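## Task

Bring plate hotel H1 into line with its manifest: slot 1 F07, slot 2 F01, slot 3 F10, slot 4 empty. Every labelled plate the manifest lists, including one sitting on landing nest L1, must end fully home in its assigned slot with its ID label facing the front. Any plate that is unlisted or carries no label must rest flat within the locators of an unoccupied quarantine nest, QR1 or QR2. A slot whose listed ID appears on no plate must be left empty. Plates that were already correctly stored, or already in quarantine, must stay exactly as they began. Finish by releasing the gripper and moving the arm away.

## Robot and tools

Robot: one six-joint arm (big_yam) with a parallel two-finger gripper; one command number drives both fingers. Joint order everywhere (rows, results): waist, shoulder, elbow, wrist pitch, wrist yaw, wrist roll, then gripper. Stated joint ranges in radians: waist -2.880 to 2.880, shoulder 0.000 to 3.142, elbow 0.000 to 3.019, wrist pitch -1.693 to 1.571, wrist yaw -1.571 to 1.571, wrist roll -2.094 to 2.094; true ends may differ by up to 0.019 rad.

Scene frame: origin on the table top under the arm base, +z up, +y to the left when facing along +x. The base itself may be slightly tilted. The URDF link pinch sits midway between the finger pads, about 1 cm behind the tips; fingers point along its +z and close along its y.

Stations: H1 is a four-slot plate hotel, slot 1 lowest. A stored plate lies with a short end toward the front and counts as home only when pushed in to the back stop; releasing it far short of that can let it tip off the shelf. You may slide a plate along its H1 shelf. A blank front end means the plate is reversed or unlabelled. L1 is the landing nest where an incoming plate may wait. RG, a regrip nest in front of H1, and recovery nest N6 may be used as intermediate spots. QR1 and QR2 are the quarantine nests, marked red; every nest has a name label on the deck.

execute_actions(actions): a list of actions. Each action is a table of up to 15 rows; each row lasts one 1/30 s control step, and a short table repeats its last row to fill 15 steps. A row has 7 numbers, each in [-1, 1]: six joint values then the gripper opening. Joint values are offsets from the angles held at the start of that action (not from the previous row), scaled so 1.0 equals 1.264 rad waist, 1.32 shoulder, 1.276 elbow, 1.83 wrist pitch, 1.686 wrist yaw, 2.022 wrist roll. For a call's first action the reference is the angles last reported in this scene. The gripper number is absolute: +1 fully open (0.094 m pad gap), -1 closed. An action asking a joint more than 0.019 rad beyond its range is refused; a malformed action, or a first action that fails that check, rejects the whole call with no motion. A joint pushed past its real end stops there, and the result may report "joint sent to its limit" (its absence proves nothing). An empty list just returns state and images.

move(target, speed, blocking): target is one 7-number row like above; joint entries are offsets from the Joint positions in this scene's latest result that shows them, gripper absolute and applied at the start. All joints follow synchronized paths, so the hand traces a curve, without avoiding obstacles. speed is the peak rate in rad/s of the joint with farthest to go, 0.01 to 2, default 0.5; paths last between 0.5 and 10 s. blocking=false returns after 0.5 s while motion continues; until a result shows the move ended, other moves and action rows are refused, so use wait or stop. The "move:" line reports the ending (done, off_target, moving, held, fault), limits=held or none, and the joint farthest from target. Faster contact hits harder, and aiming deeper past a contact presses harder.

wait(seconds): 0 to 10 s, holds the last command; a running move continues and the wait ends early when it finishes. stop(): brakes a running move (needs room; fingers keep moving). zoom_image(camera, region): camera is cam_high, cam_low or cam_wrist (each 672x504); region [x0, y0, x1, y1] in pixels from the top-left, at most 504x504. read_manual(section) returns only licence texts. finished_scene(scene) ends scene 1 or 2 irreversibly and gives the next task; the goal must already hold and keep holding.

Results give Joint positions and velocities (rad, rad/s, then finger gap in m), Joint targets (angles currently being driven toward, which can change on their own), grip_measured (opening on the command scale, possibly off by about 1 mm throughout a scene), joint torques (offset, scaled, noisy, friction-affected), and warnings such as "joint command not followed" (clearance check altered targets; mounting blocks count as arm), MOTOR HOT, FAULT or OVER-TEMPERATURE FAULT.

Motion limits: each step the joint target may lead the measured angle by at most 0.264 (waist), 0.32 (shoulder), 0.276 (elbow), 0.33 (wrist pitch), 0.186 (wrist yaw), 0.522 (wrist roll) rad, and targets putting the hand over 70 mm from its measured spot are scaled back. Big changes therefore span several actions; resend any unfinished remainder. Moves of a few mm may not shift the hand. With zero offsets the arm can sag: in a reply's first call send offsets back to the desired angles, zeros afterwards, and push further if a joint stays short. The simulation runs on while you compose a reply, holding the last command.

Gripping: to hold a part, command an opening below grip_measured; roughly 0.03 below is firm, less is lighter. Pad force caps near 50 to 62 N (less for parts under about 2 mm thick), with brief spikes at first contact. Held parts may get tugged occasionally. Holding loads heats motors; at 100 °C the arm drops.

Avoid: dropping plates, slamming or hard pushes, releasing plates short of home, and knocking anything off the table, which ends the scene.

Each tool is called after "Emit:" as name(argument=value, ...), one argument or row to a line, values as JSON.

## Session

I'll start by looking at the scene.

Emit:
execute_actions(
  actions=[],
)

Scene clock: 0.00 s.
grip_measured=+1.000
Joint names: [waist, shoulder, elbow, wrist pitch, wrist yaw, wrist roll]
Joint positions: [-0.919  2.745  1.953 -1.358 -0.615  1.139  0.094]
Joint velocities: [ 0.005  0.015 -0.012 -0.007  0.022  0.037  0.   ]
Joint torques (N m, as the arm reports them, + toward a larger angle): no reading
Motor temperatures (°C, as the motors report them): [26 25 28 28 26 25]
Joint targets: [-0.922 2.741 1.972 -1.358 -0.615 1.139]

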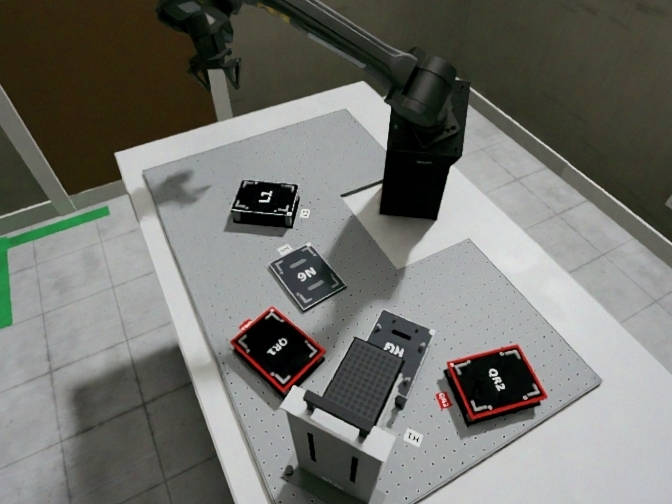

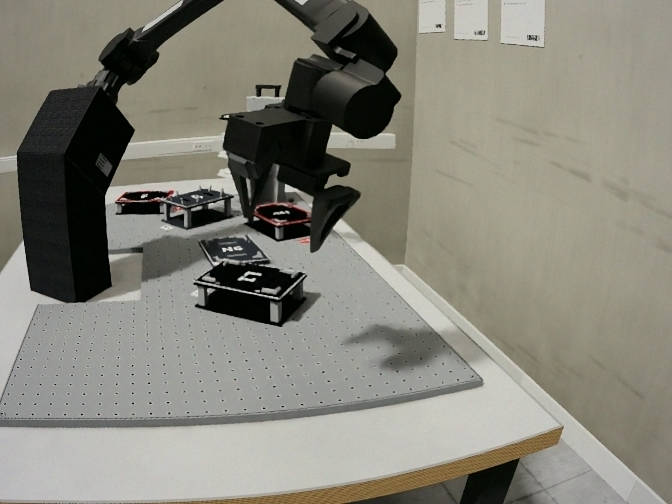

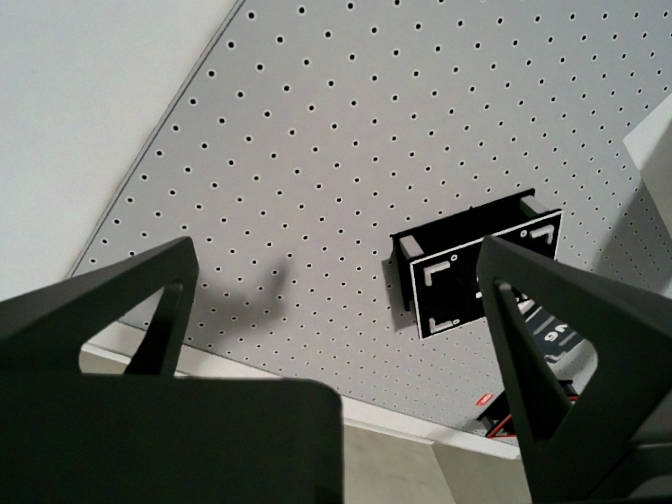

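Emit:
zoom_image(
  camera="cam_high",
  region=[200, 280, 600, 504],
)

Emit:
zoom_image(
  camera="cam_low",
  region=[0, 60, 400, 340],
)

Emit:
zoom_image(
  camera="cam_high",
  region=[150, 0, 550, 300],
)

Region (200, 280, 600, 504) of cam_high's 672x504 image, scaled by 1.260, with more detail than that image has; it fills the top 282 rows of this view, and the rest is white.

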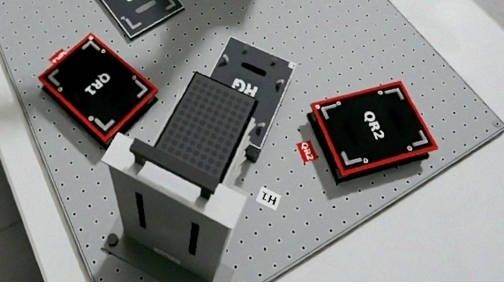

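Region (0, 60, 400, 340) of cam_low's 672x504 image, scaled by 1.260, with more detail than that image has; it fills the top 353 rows of this view, and the rest is white.

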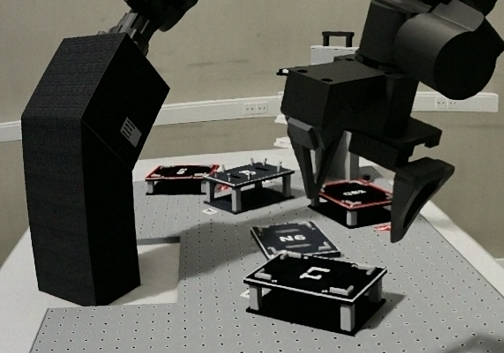

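Region (150, 0, 550, 300) of cam_high's 672x504 image, scaled by 1.260, with more detail than that image has; it fills the top 378 rows of this view, and the rest is white.

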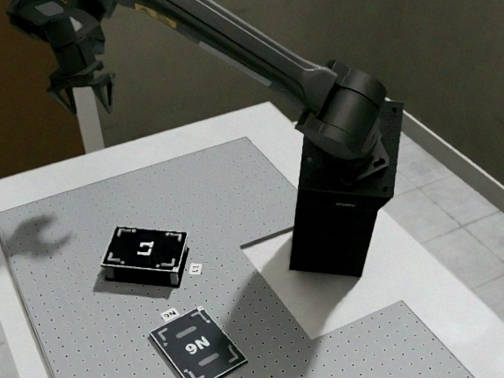

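Emit:
zoom_image(
  camera="cam_low",
  region=[0, 0, 250, 320],
)

Emit:
zoom_image(
  camera="cam_high",
  region=[330, 30, 530, 280],
)

Region (0, 0, 250, 320) of cam_low's 672x504 image, scaled by 1.575, with more detail than that image has; it fills the left 394 columns of this view, and the rest is white.

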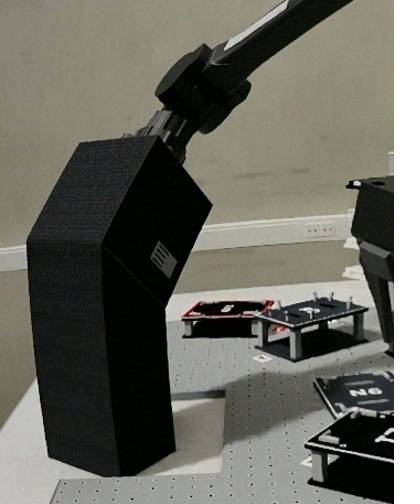

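Region (330, 30, 530, 280) of cam_high's 672x504 image, scaled by 2.016, with more detail than that image has; it fills the left 403 columns of this view, and the rest is white.

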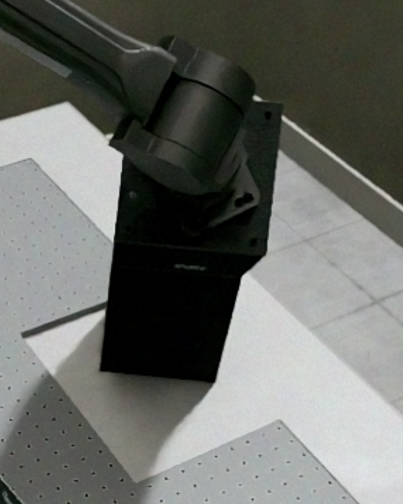

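Emit:
zoom_image(
  camera="cam_high",
  region=[300, 190, 560, 450],
)

Region (300, 190, 560, 450) of cam_high's 672x504 image, scaled by 1.938, with more detail than that image has.

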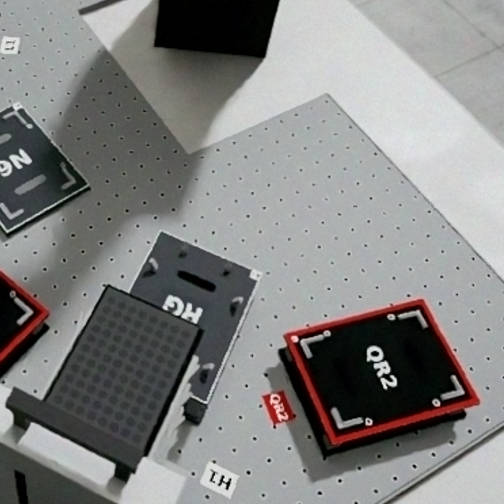

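Emit:
move(
  target=[0, -0.6, 0, 0, 0, 0, 1],
  speed=0.6,
)

Scene clock: 122.17 s.
grip_measured=+1.000
Joint names: [waist, shoulder, elbow, wrist pitch, wrist yaw, wrist roll]
Joint positions: [-0.919  1.952  1.947 -1.358 -0.615  1.139  0.094]
Joint velocities: [-0.015 -0.005  0.002 -0.012 -0.007 -0.022  0.   ]
Joint torques (N m, as the arm reports them, + toward a larger angle): [-13.21 -10.92   7.62   1.22   0.23   0.  ]
Motor temperatures (°C, as the motors report them): [28 29 31 28 26 25]
Joint targets: [-0.919 1.952 1.953 -1.358 -0.615 1.139]
move: done; limits=none; farthest joint: the elbow, 0.006 radians from its target (0.000 radians at the start)

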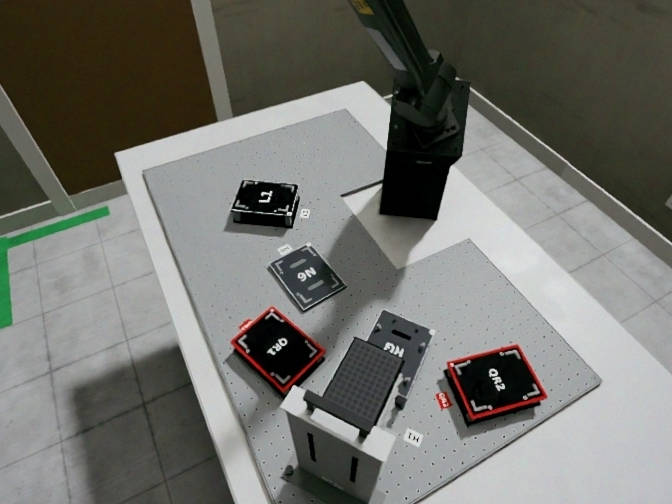

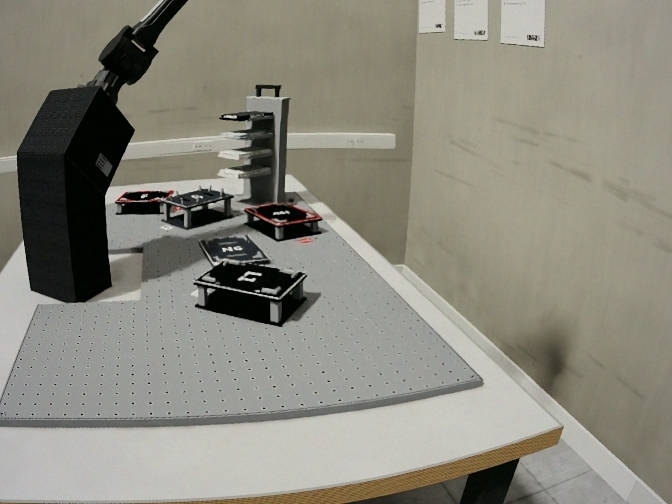

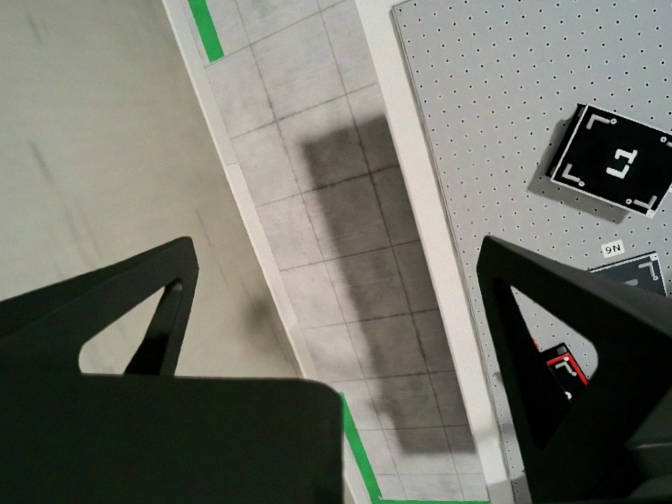

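Emit:
zoom_image(
  camera="cam_low",
  region=[150, 75, 330, 245],
)

Emit:
zoom_image(
  camera="cam_low",
  region=[210, 100, 300, 190],
)

Region (150, 75, 330, 245) of cam_low's 672x504 image, scaled by 2.800, with more detail than that image has.

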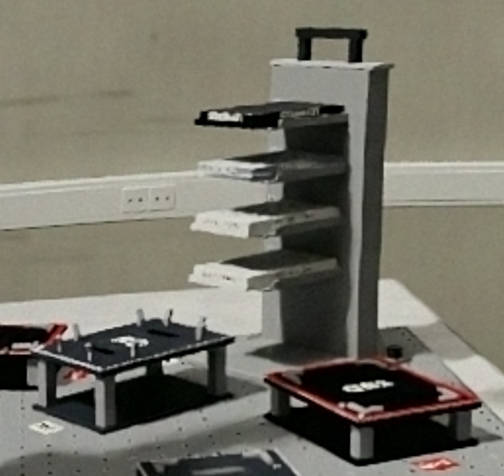

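Region (210, 100, 300, 190) of cam_low's 672x504 image, scaled by 5.600, with more detail than that image has.

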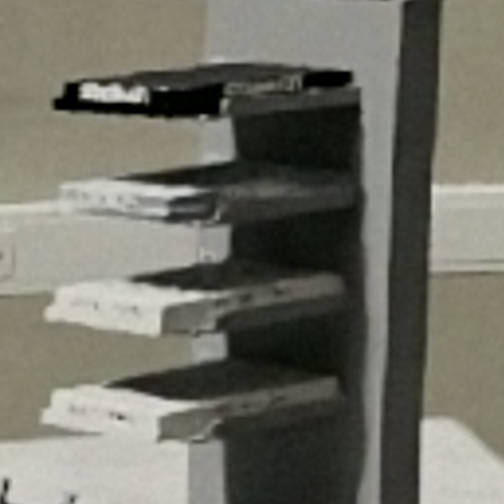

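Emit:
move(
  target=[0.735, -0.732, -0.242, -0.03, 0.182, -0.28, 1],
  speed=0.8,
)

Scene clock: 244.20 s.
grip_measured=+1.000
Joint names: [waist, shoulder, elbow, wrist pitch, wrist yaw, wrist roll]
Joint positions: [ 0.008  0.981  1.644 -1.404 -0.311  0.582  0.094]
Joint velocities: [-0.015  0.015  0.002 -0.012  0.007  0.007  0.   ]
Joint torques (N m, as the arm reports them, + toward a larger angle): [-2.17 -7.68  7.2   0.64  0.43 -0.03]
Motor temperatures (°C, as the motors report them): [29 28 33 28 26 25]
Joint targets: [0.010 0.986 1.638 -1.413 -0.308 0.573]
move: done; limits=none; farthest joint: the wrist pitch, 0.009 radians from its target (0.055 radians at the start)

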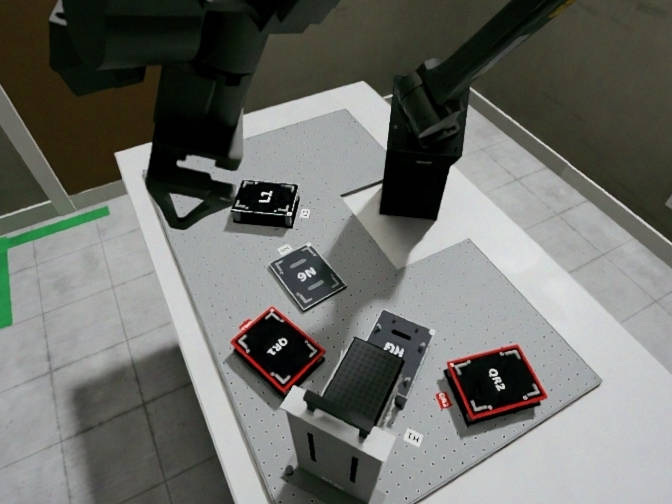

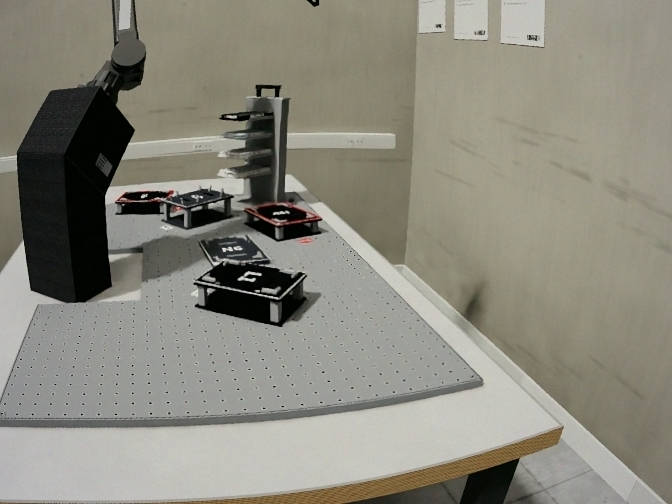

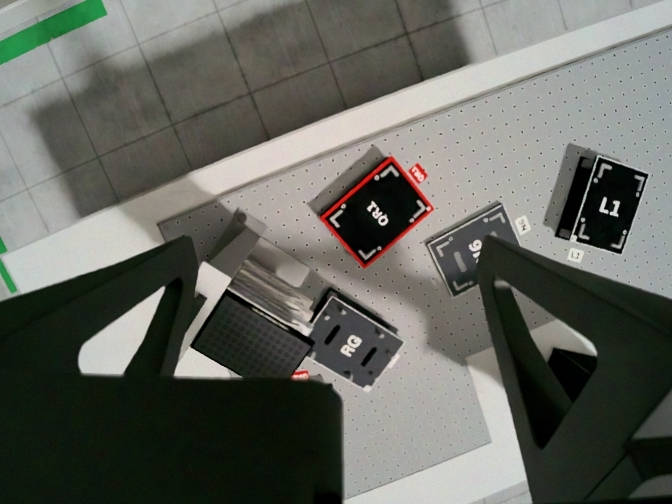

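Emit:
zoom_image(
  camera="cam_wrist",
  region=[170, 130, 450, 400],
)

Emit:
zoom_image(
  camera="cam_wrist",
  region=[400, 100, 672, 372],
)

Region (170, 130, 450, 400) of cam_wrist's 672x504 image, scaled by 1.800, with more detail than that image has; it fills the top 486 rows of this view, and the rest is white.

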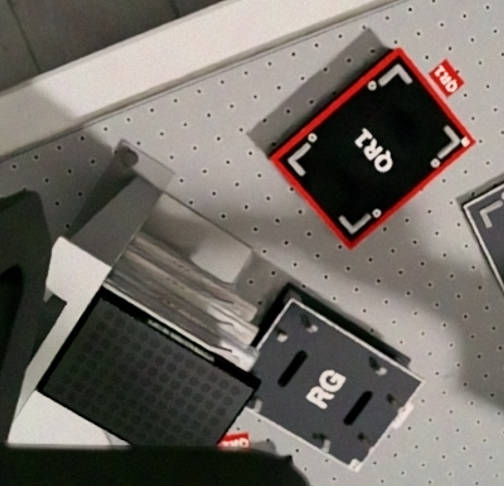

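Region (400, 100, 672, 372) of cam_wrist's 672x504 image, scaled by 1.853, with more detail than that image has.

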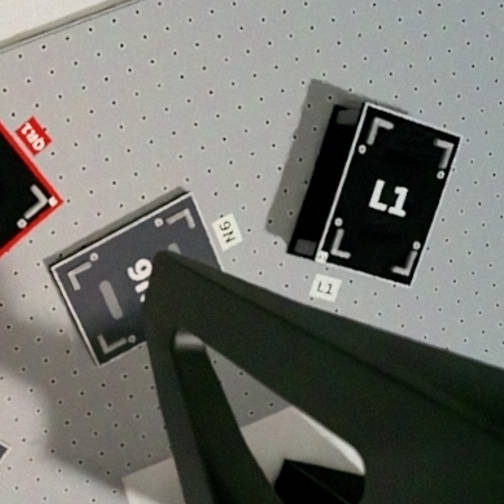

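Emit:
zoom_image(
  camera="cam_wrist",
  region=[180, 195, 340, 385],
)

Emit:
zoom_image(
  camera="cam_wrist",
  region=[290, 270, 430, 400],
)

Emit:
zoom_image(
  camera="cam_wrist",
  region=[530, 130, 670, 270],
)

Emit:
zoom_image(
  camera="cam_wrist",
  region=[300, 140, 440, 280],
)

Region (180, 195, 340, 385) of cam_wrist's 672x504 image, scaled by 2.653, with more detail than that image has; it fills the left 424 columns of this view, and the rest is white.

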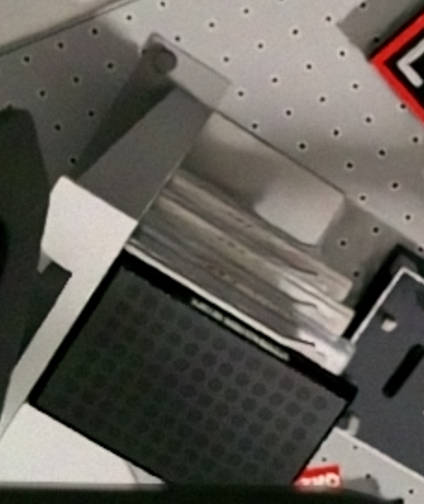

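Region (290, 270, 430, 400) of cam_wrist's 672x504 image, scaled by 3.600, with more detail than that image has; it fills the top 468 rows of this view, and the rest is white.

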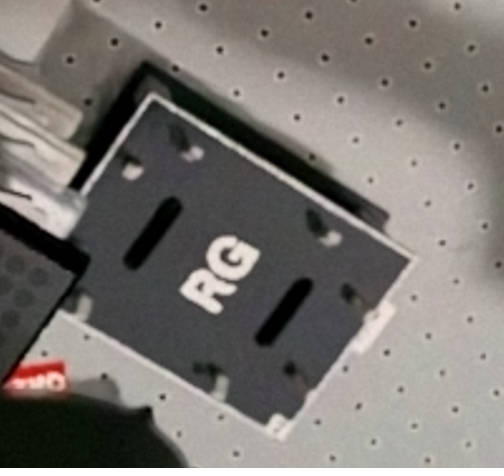

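Region (530, 130, 670, 270) of cam_wrist's 672x504 image, scaled by 3.600, with more detail than that image has.

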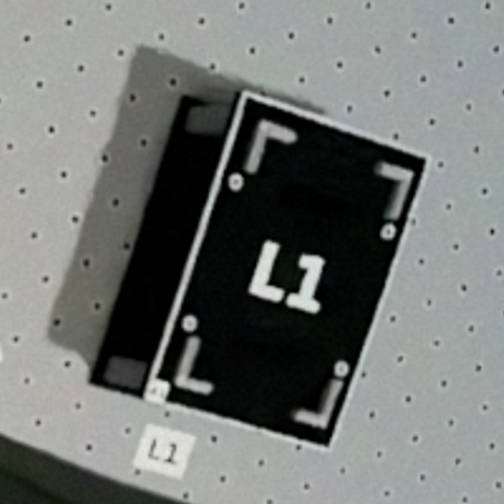

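Region (300, 140, 440, 280) of cam_wrist's 672x504 image, scaled by 3.600, with more detail than that image has.

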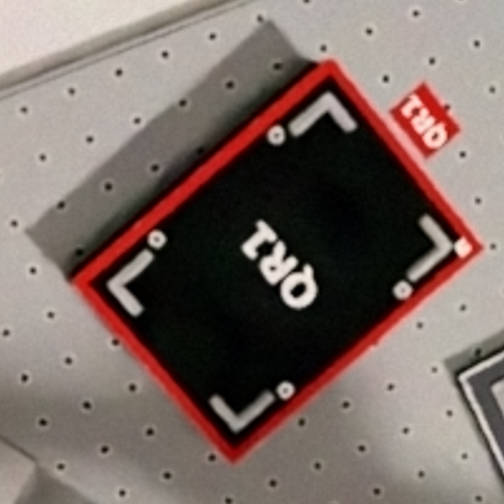

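Emit:
zoom_image(
  camera="cam_wrist",
  region=[150, 220, 230, 300],
)

Emit:
zoom_image(
  camera="cam_wrist",
  region=[450, 220, 530, 300],
)

Region (150, 220, 230, 300) of cam_wrist's 672x504 image, scaled by 6.300, with more detail than that image has.

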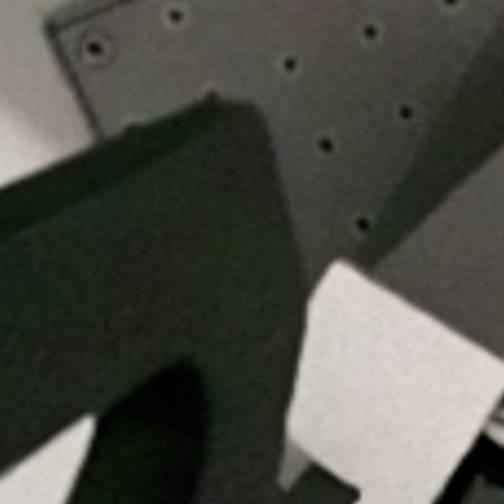

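Region (450, 220, 530, 300) of cam_wrist's 672x504 image, scaled by 6.300, with more detail than that image has.

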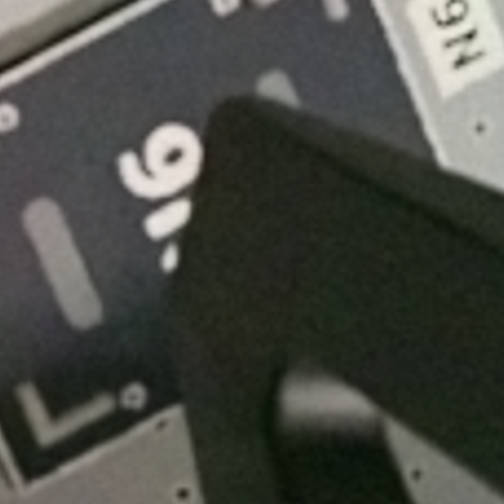

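Emit:
move(
  target=[0.424, -0.106, -0.563, 0.718, 0.184, -0.104, 1],
  speed=1.0,
)

Scene clock: 366.20 s.
grip_measured=+1.000
Joint names: [waist, shoulder, elbow, wrist pitch, wrist yaw, wrist roll]
Joint positions: [ 0.538  0.856  0.93  -0.109 -0.004  0.38   0.094]
Joint velocities: [-0.005 -0.005  0.007 -0.007 -0.007  0.022  0.   ]
Joint torques (N m, as the arm reports them, + toward a larger angle): [ -0.64 -12.08   7.69   2.69   0.42  -0.05]
Motor temperatures (°C, as the motors report them): [27 28 33 28 26 25]
Joint targets: [0.544 0.841 0.925 -0.090 -0.001 0.371]
move: done; limits=none; farthest joint: the wrist pitch, 0.019 radians from its target (1.314 radians at the start)

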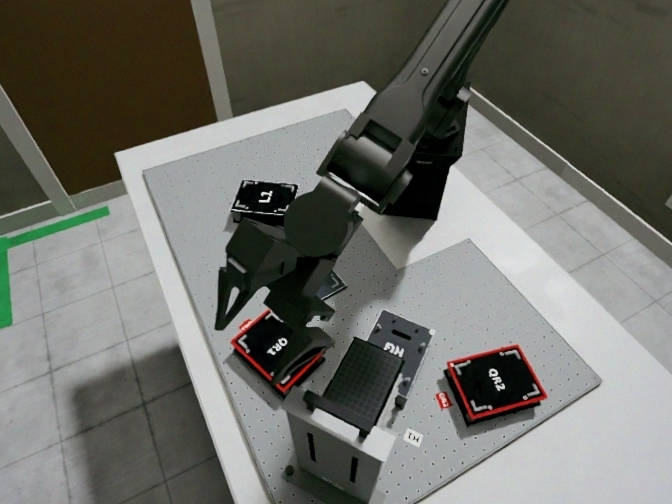

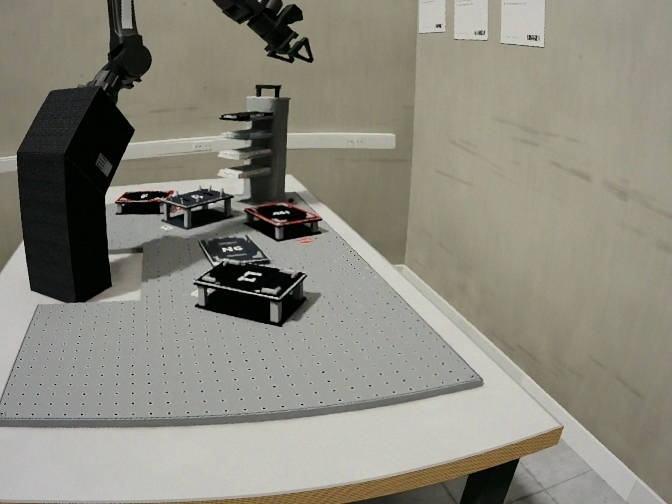

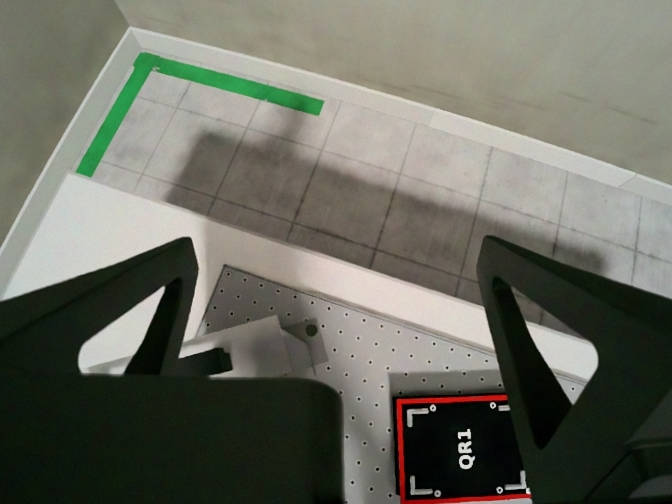

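Emit:
move(
  target=[0.430, -0.118, -0.567, 0.729, 0.186, -0.108, 1],
  speed=1.0,
)

Scene clock: 374.93 s.
grip_measured=+1.000
Joint names: [waist, shoulder, elbow, wrist pitch, wrist yaw, wrist roll]
Joint positions: [1.074 0.709 0.21  1.205 0.307 0.17  0.094]
Joint velocities: [-0.005 -0.024 -0.027  0.012  0.037  0.022  0.   ]
Joint torques (N m, as the arm reports them, + toward a larger angle): [ 1.18 -6.02  4.09  3.    0.16 -0.05]
Motor temperatures (°C, as the motors report them): [27 28 33 28 26 25]
Joint targets: [1.082 0.700 0.206 1.225 0.310 0.162]
move: done; limits=none; farthest joint: the wrist pitch, 0.020 radians from its target (1.334 radians at the start)

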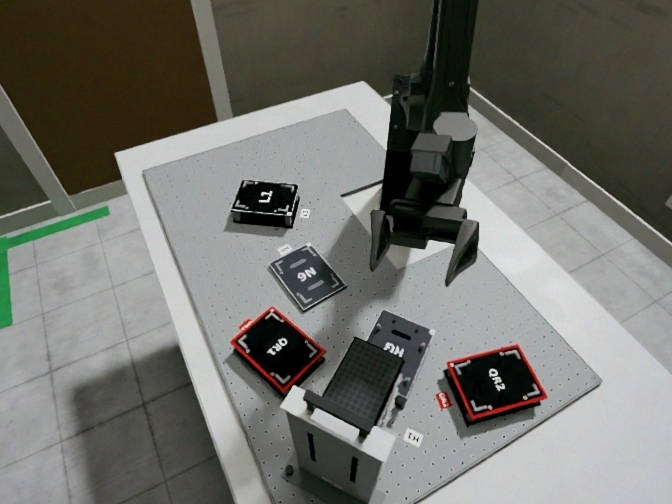

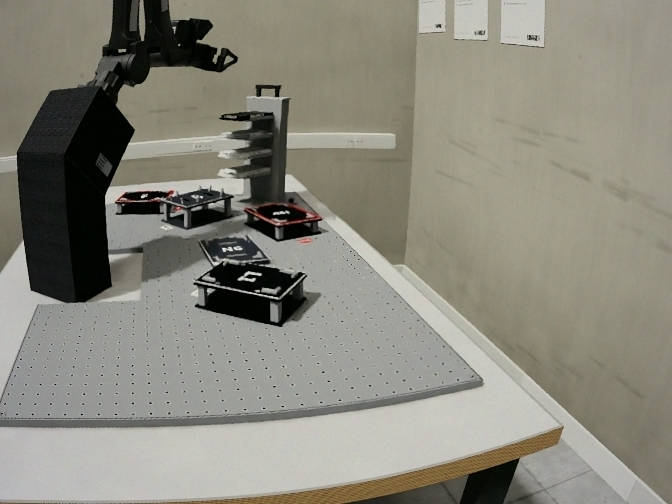

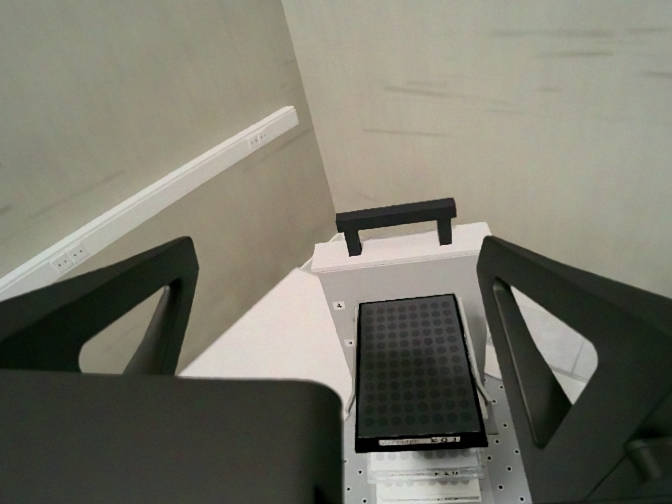

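Emit:
move(
  target=[0.006, 0.478, -0.002, 0.02, 0.001, -0.004, 1],
  speed=0.6,
)

Scene clock: 387.77 s.
grip_measured=+1.000
Joint names: [waist, shoulder, elbow, wrist pitch, wrist yaw, wrist roll]
Joint positions: [1.074 1.342 0.21  1.222 0.307 0.17  0.094]
Joint velocities: [ 0.005  0.005 -0.012 -0.002  0.066 -0.037  0.   ]
Joint torques (N m, as the arm reports them, + toward a larger angle): [ 1.12 -6.98 -1.25  2.88  0.22 -0.05]
Motor temperatures (°C, as the motors report them): [27 28 32 28 26 25]
Joint targets: [1.082 1.340 0.207 1.242 0.309 0.162]
move: done; limits=none; farthest joint: the wrist pitch, 0.019 radians from its target (0.037 radians at the start)

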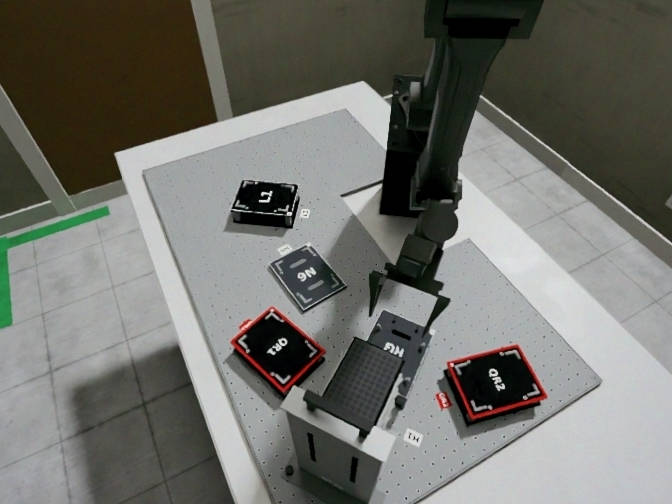

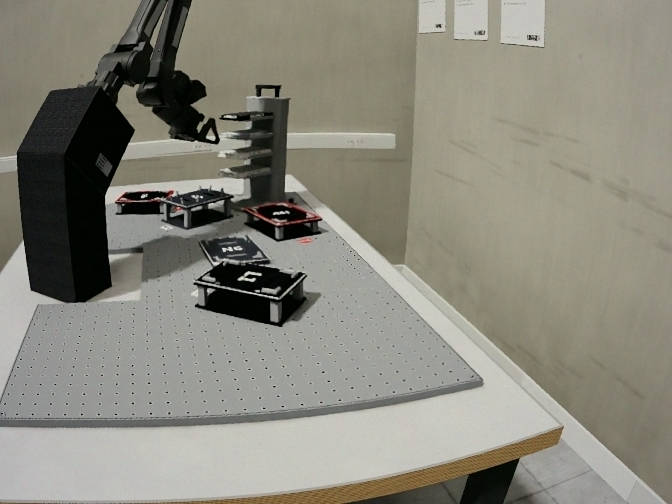

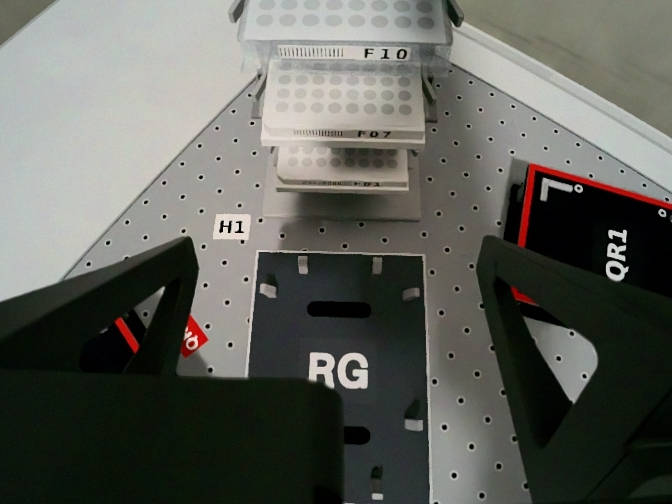

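Emit:
zoom_image(
  camera="cam_wrist",
  region=[220, 0, 480, 240],
)

Emit:
zoom_image(
  camera="cam_wrist",
  region=[270, 120, 420, 200],
)

Region (220, 0, 480, 240) of cam_wrist's 672x504 image, scaled by 1.938, with more detail than that image has; it fills the top 465 rows of this view, and the rest is white.

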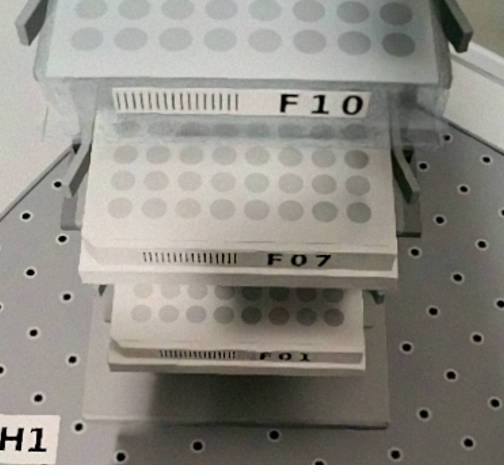

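Region (270, 120, 420, 200) of cam_wrist's 672x504 image, scaled by 3.360, with more detail than that image has; it fills the top 269 rows of this view, and the rest is white.

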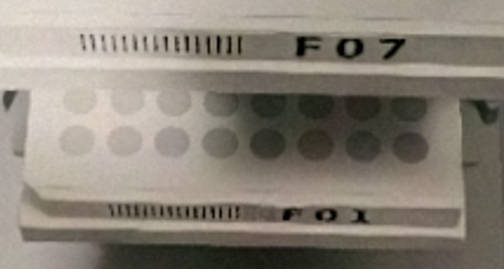

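Emit:
move(
  target=[0, 0, 0, 0.12, 0, 0, 1],
  speed=0.5,
)

Scene clock: 426.90 s.
grip_measured=+1.000
Joint names: [waist, shoulder, elbow, wrist pitch, wrist yaw, wrist roll]
Joint positions: [1.074 1.342 0.21  1.422 0.307 0.17  0.094]
Joint velocities: [ 0.005 -0.015  0.012 -0.002  0.022 -0.037  0.   ]
Joint torques (N m, as the arm reports them, + toward a larger angle): [ 0.7  -8.07 -1.01  3.11  0.12  0.02]
Motor temperatures (°C, as the motors report them): [27 28 31 28 26 25]
Joint targets: [1.074 1.342 0.210 1.442 0.307 0.170]
move: done; limits=none; farthest joint: the wrist pitch, 0.020 radians from its target (0.219 radians at the start)

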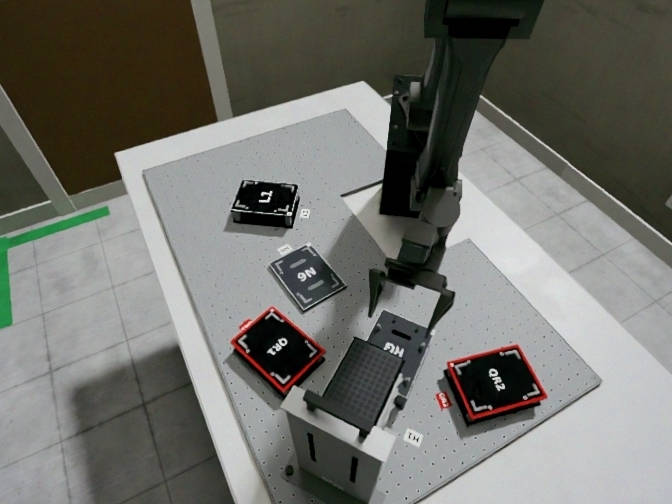

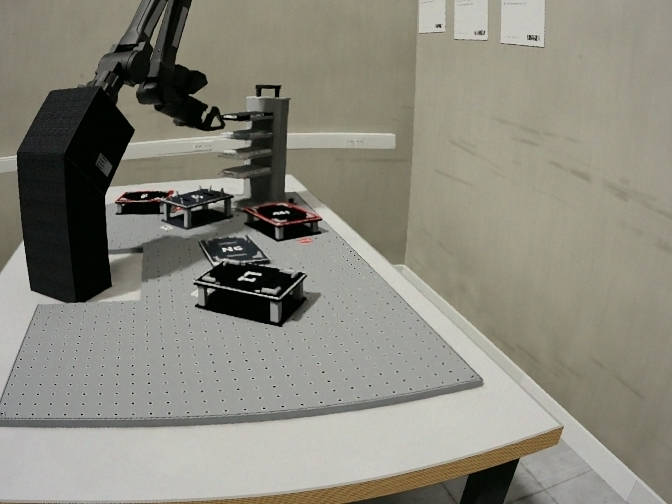

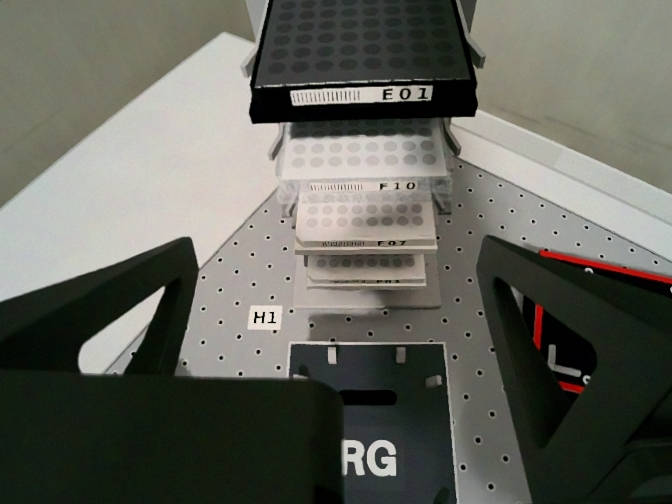

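Emit:
zoom_image(
  camera="cam_wrist",
  region=[230, 0, 500, 270],
)

Emit:
zoom_image(
  camera="cam_wrist",
  region=[260, 150, 480, 370],
)

Region (230, 0, 500, 270) of cam_wrist's 672x504 image, scaled by 1.867, with more detail than that image has.

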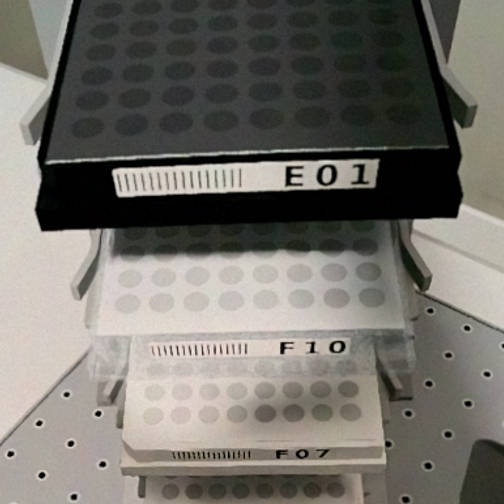

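Region (260, 150, 480, 370) of cam_wrist's 672x504 image, scaled by 2.291, with more detail than that image has.

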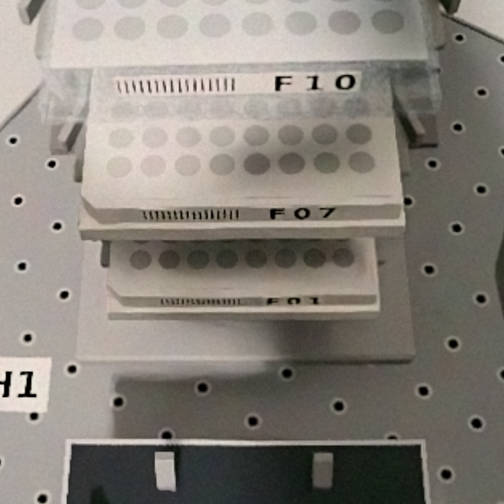

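Emit:
zoom_image(
  camera="cam_low",
  region=[185, 195, 335, 335],
)

Emit:
zoom_image(
  camera="cam_low",
  region=[100, 170, 250, 240],
)

Region (185, 195, 335, 335) of cam_low's 672x504 image, scaled by 3.360, with more detail than that image has; it fills the top 470 rows of this view, and the rest is white.

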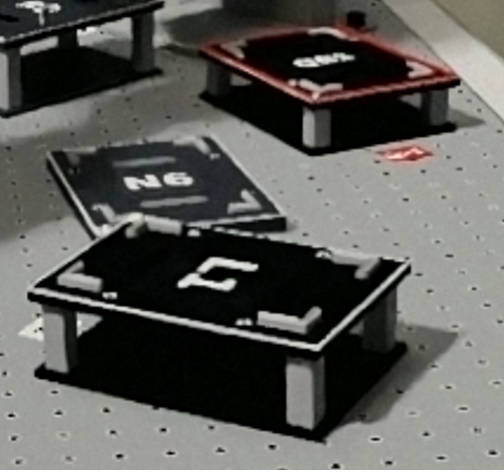

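Region (100, 170, 250, 240) of cam_low's 672x504 image, scaled by 3.360, with more detail than that image has; it fills the top 235 rows of this view, and the rest is white.

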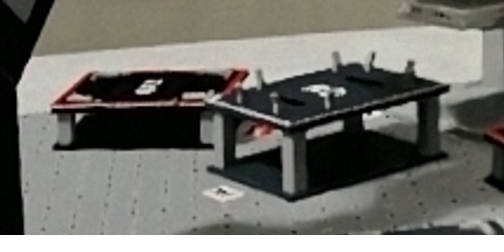

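Emit:
move(
  target=[0, -0.4545, 0, -0.2186, 0, 0, 1],
  speed=0.8,
)

Scene clock: 548.20 s.
grip_measured=+1.000
Joint names: [waist, shoulder, elbow, wrist pitch, wrist yaw, wrist roll]
Joint positions: [1.074 0.74  0.21  1.031 0.307 0.17  0.094]
Joint velocities: [-0.015 -0.015 -0.022 -0.017 -0.007 -0.066  0.   ]
Joint torques (N m, as the arm reports them, + toward a larger angle): [ 0.32 -5.26  4.15  1.78  0.06  0.02]
Motor temperatures (°C, as the motors report them): [26 28 30 28 26 25]
Joint targets: [1.074 0.742 0.210 1.021 0.307 0.170]
move: done; limits=none; farthest joint: the wrist pitch, 0.009 radians from its target (0.400 radians at the start)

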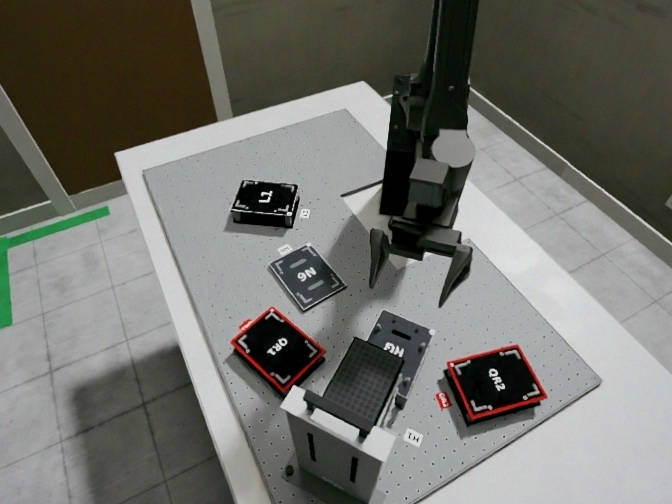

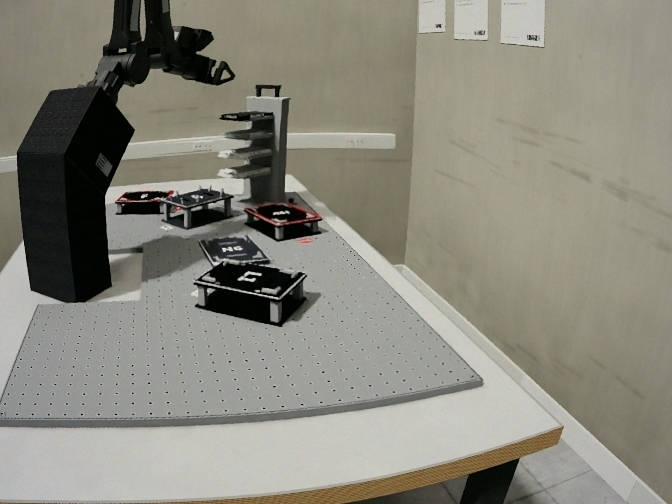

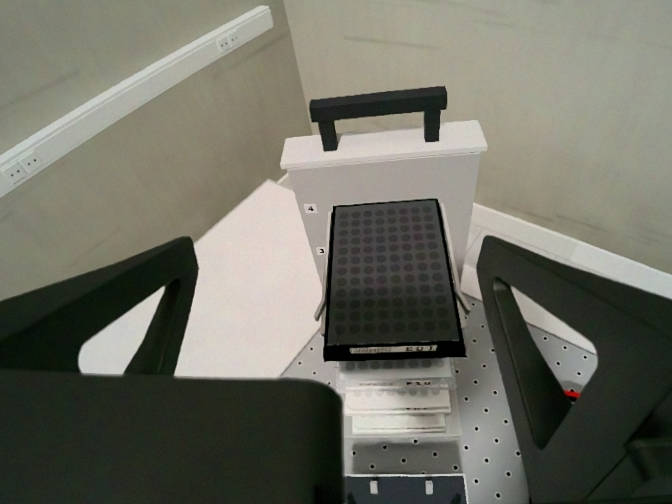

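Emit:
move(
  target=[-0.2112, 0.0455, 0.6732, -0.9825, -0.2426, 0.0025, 1],
  speed=1.0,
)

Scene clock: 560.93 s.
grip_measured=+1.000
Joint names: [waist, shoulder, elbow, wrist pitch, wrist yaw, wrist roll]
Joint positions: [ 0.816  0.789  1.016 -0.757 -0.099  0.17   0.094]
Joint velocities: [-0.015 -0.015 -0.002 -0.022 -0.007 -0.081  0.   ]
Joint torques (N m, as the arm reports them, + toward a larger angle): [-0.85 -9.58 12.07  0.62 -0.03  0.1 ]
Motor temperatures (°C, as the motors report them): [26 28 31 28 26 25]
Joint targets: [0.807 0.800 1.069 -0.767 -0.102 0.175]
move: off_target; limits=none; farthest joint: the elbow, 0.053 radians from its target (0.859 radians at the start)

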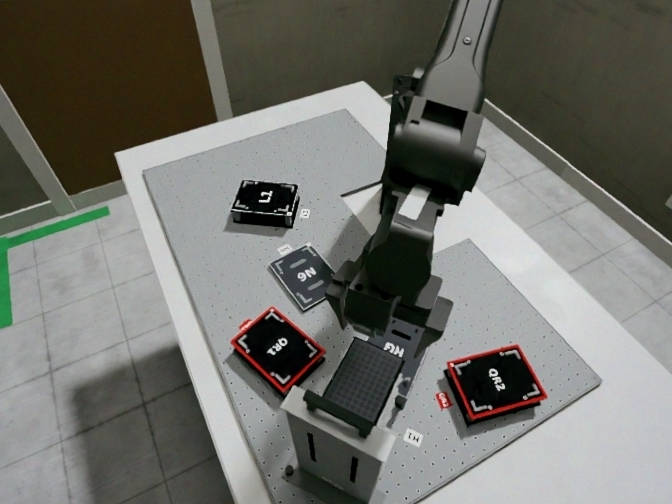

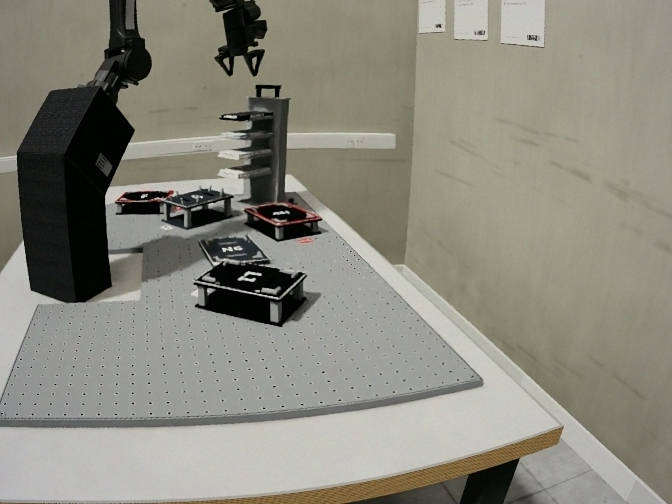

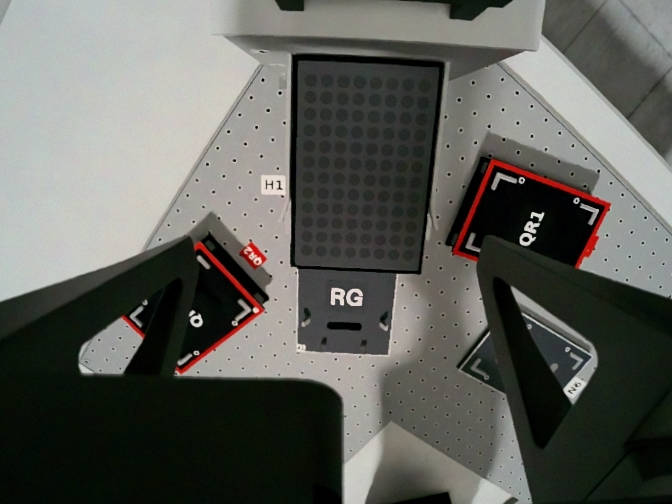

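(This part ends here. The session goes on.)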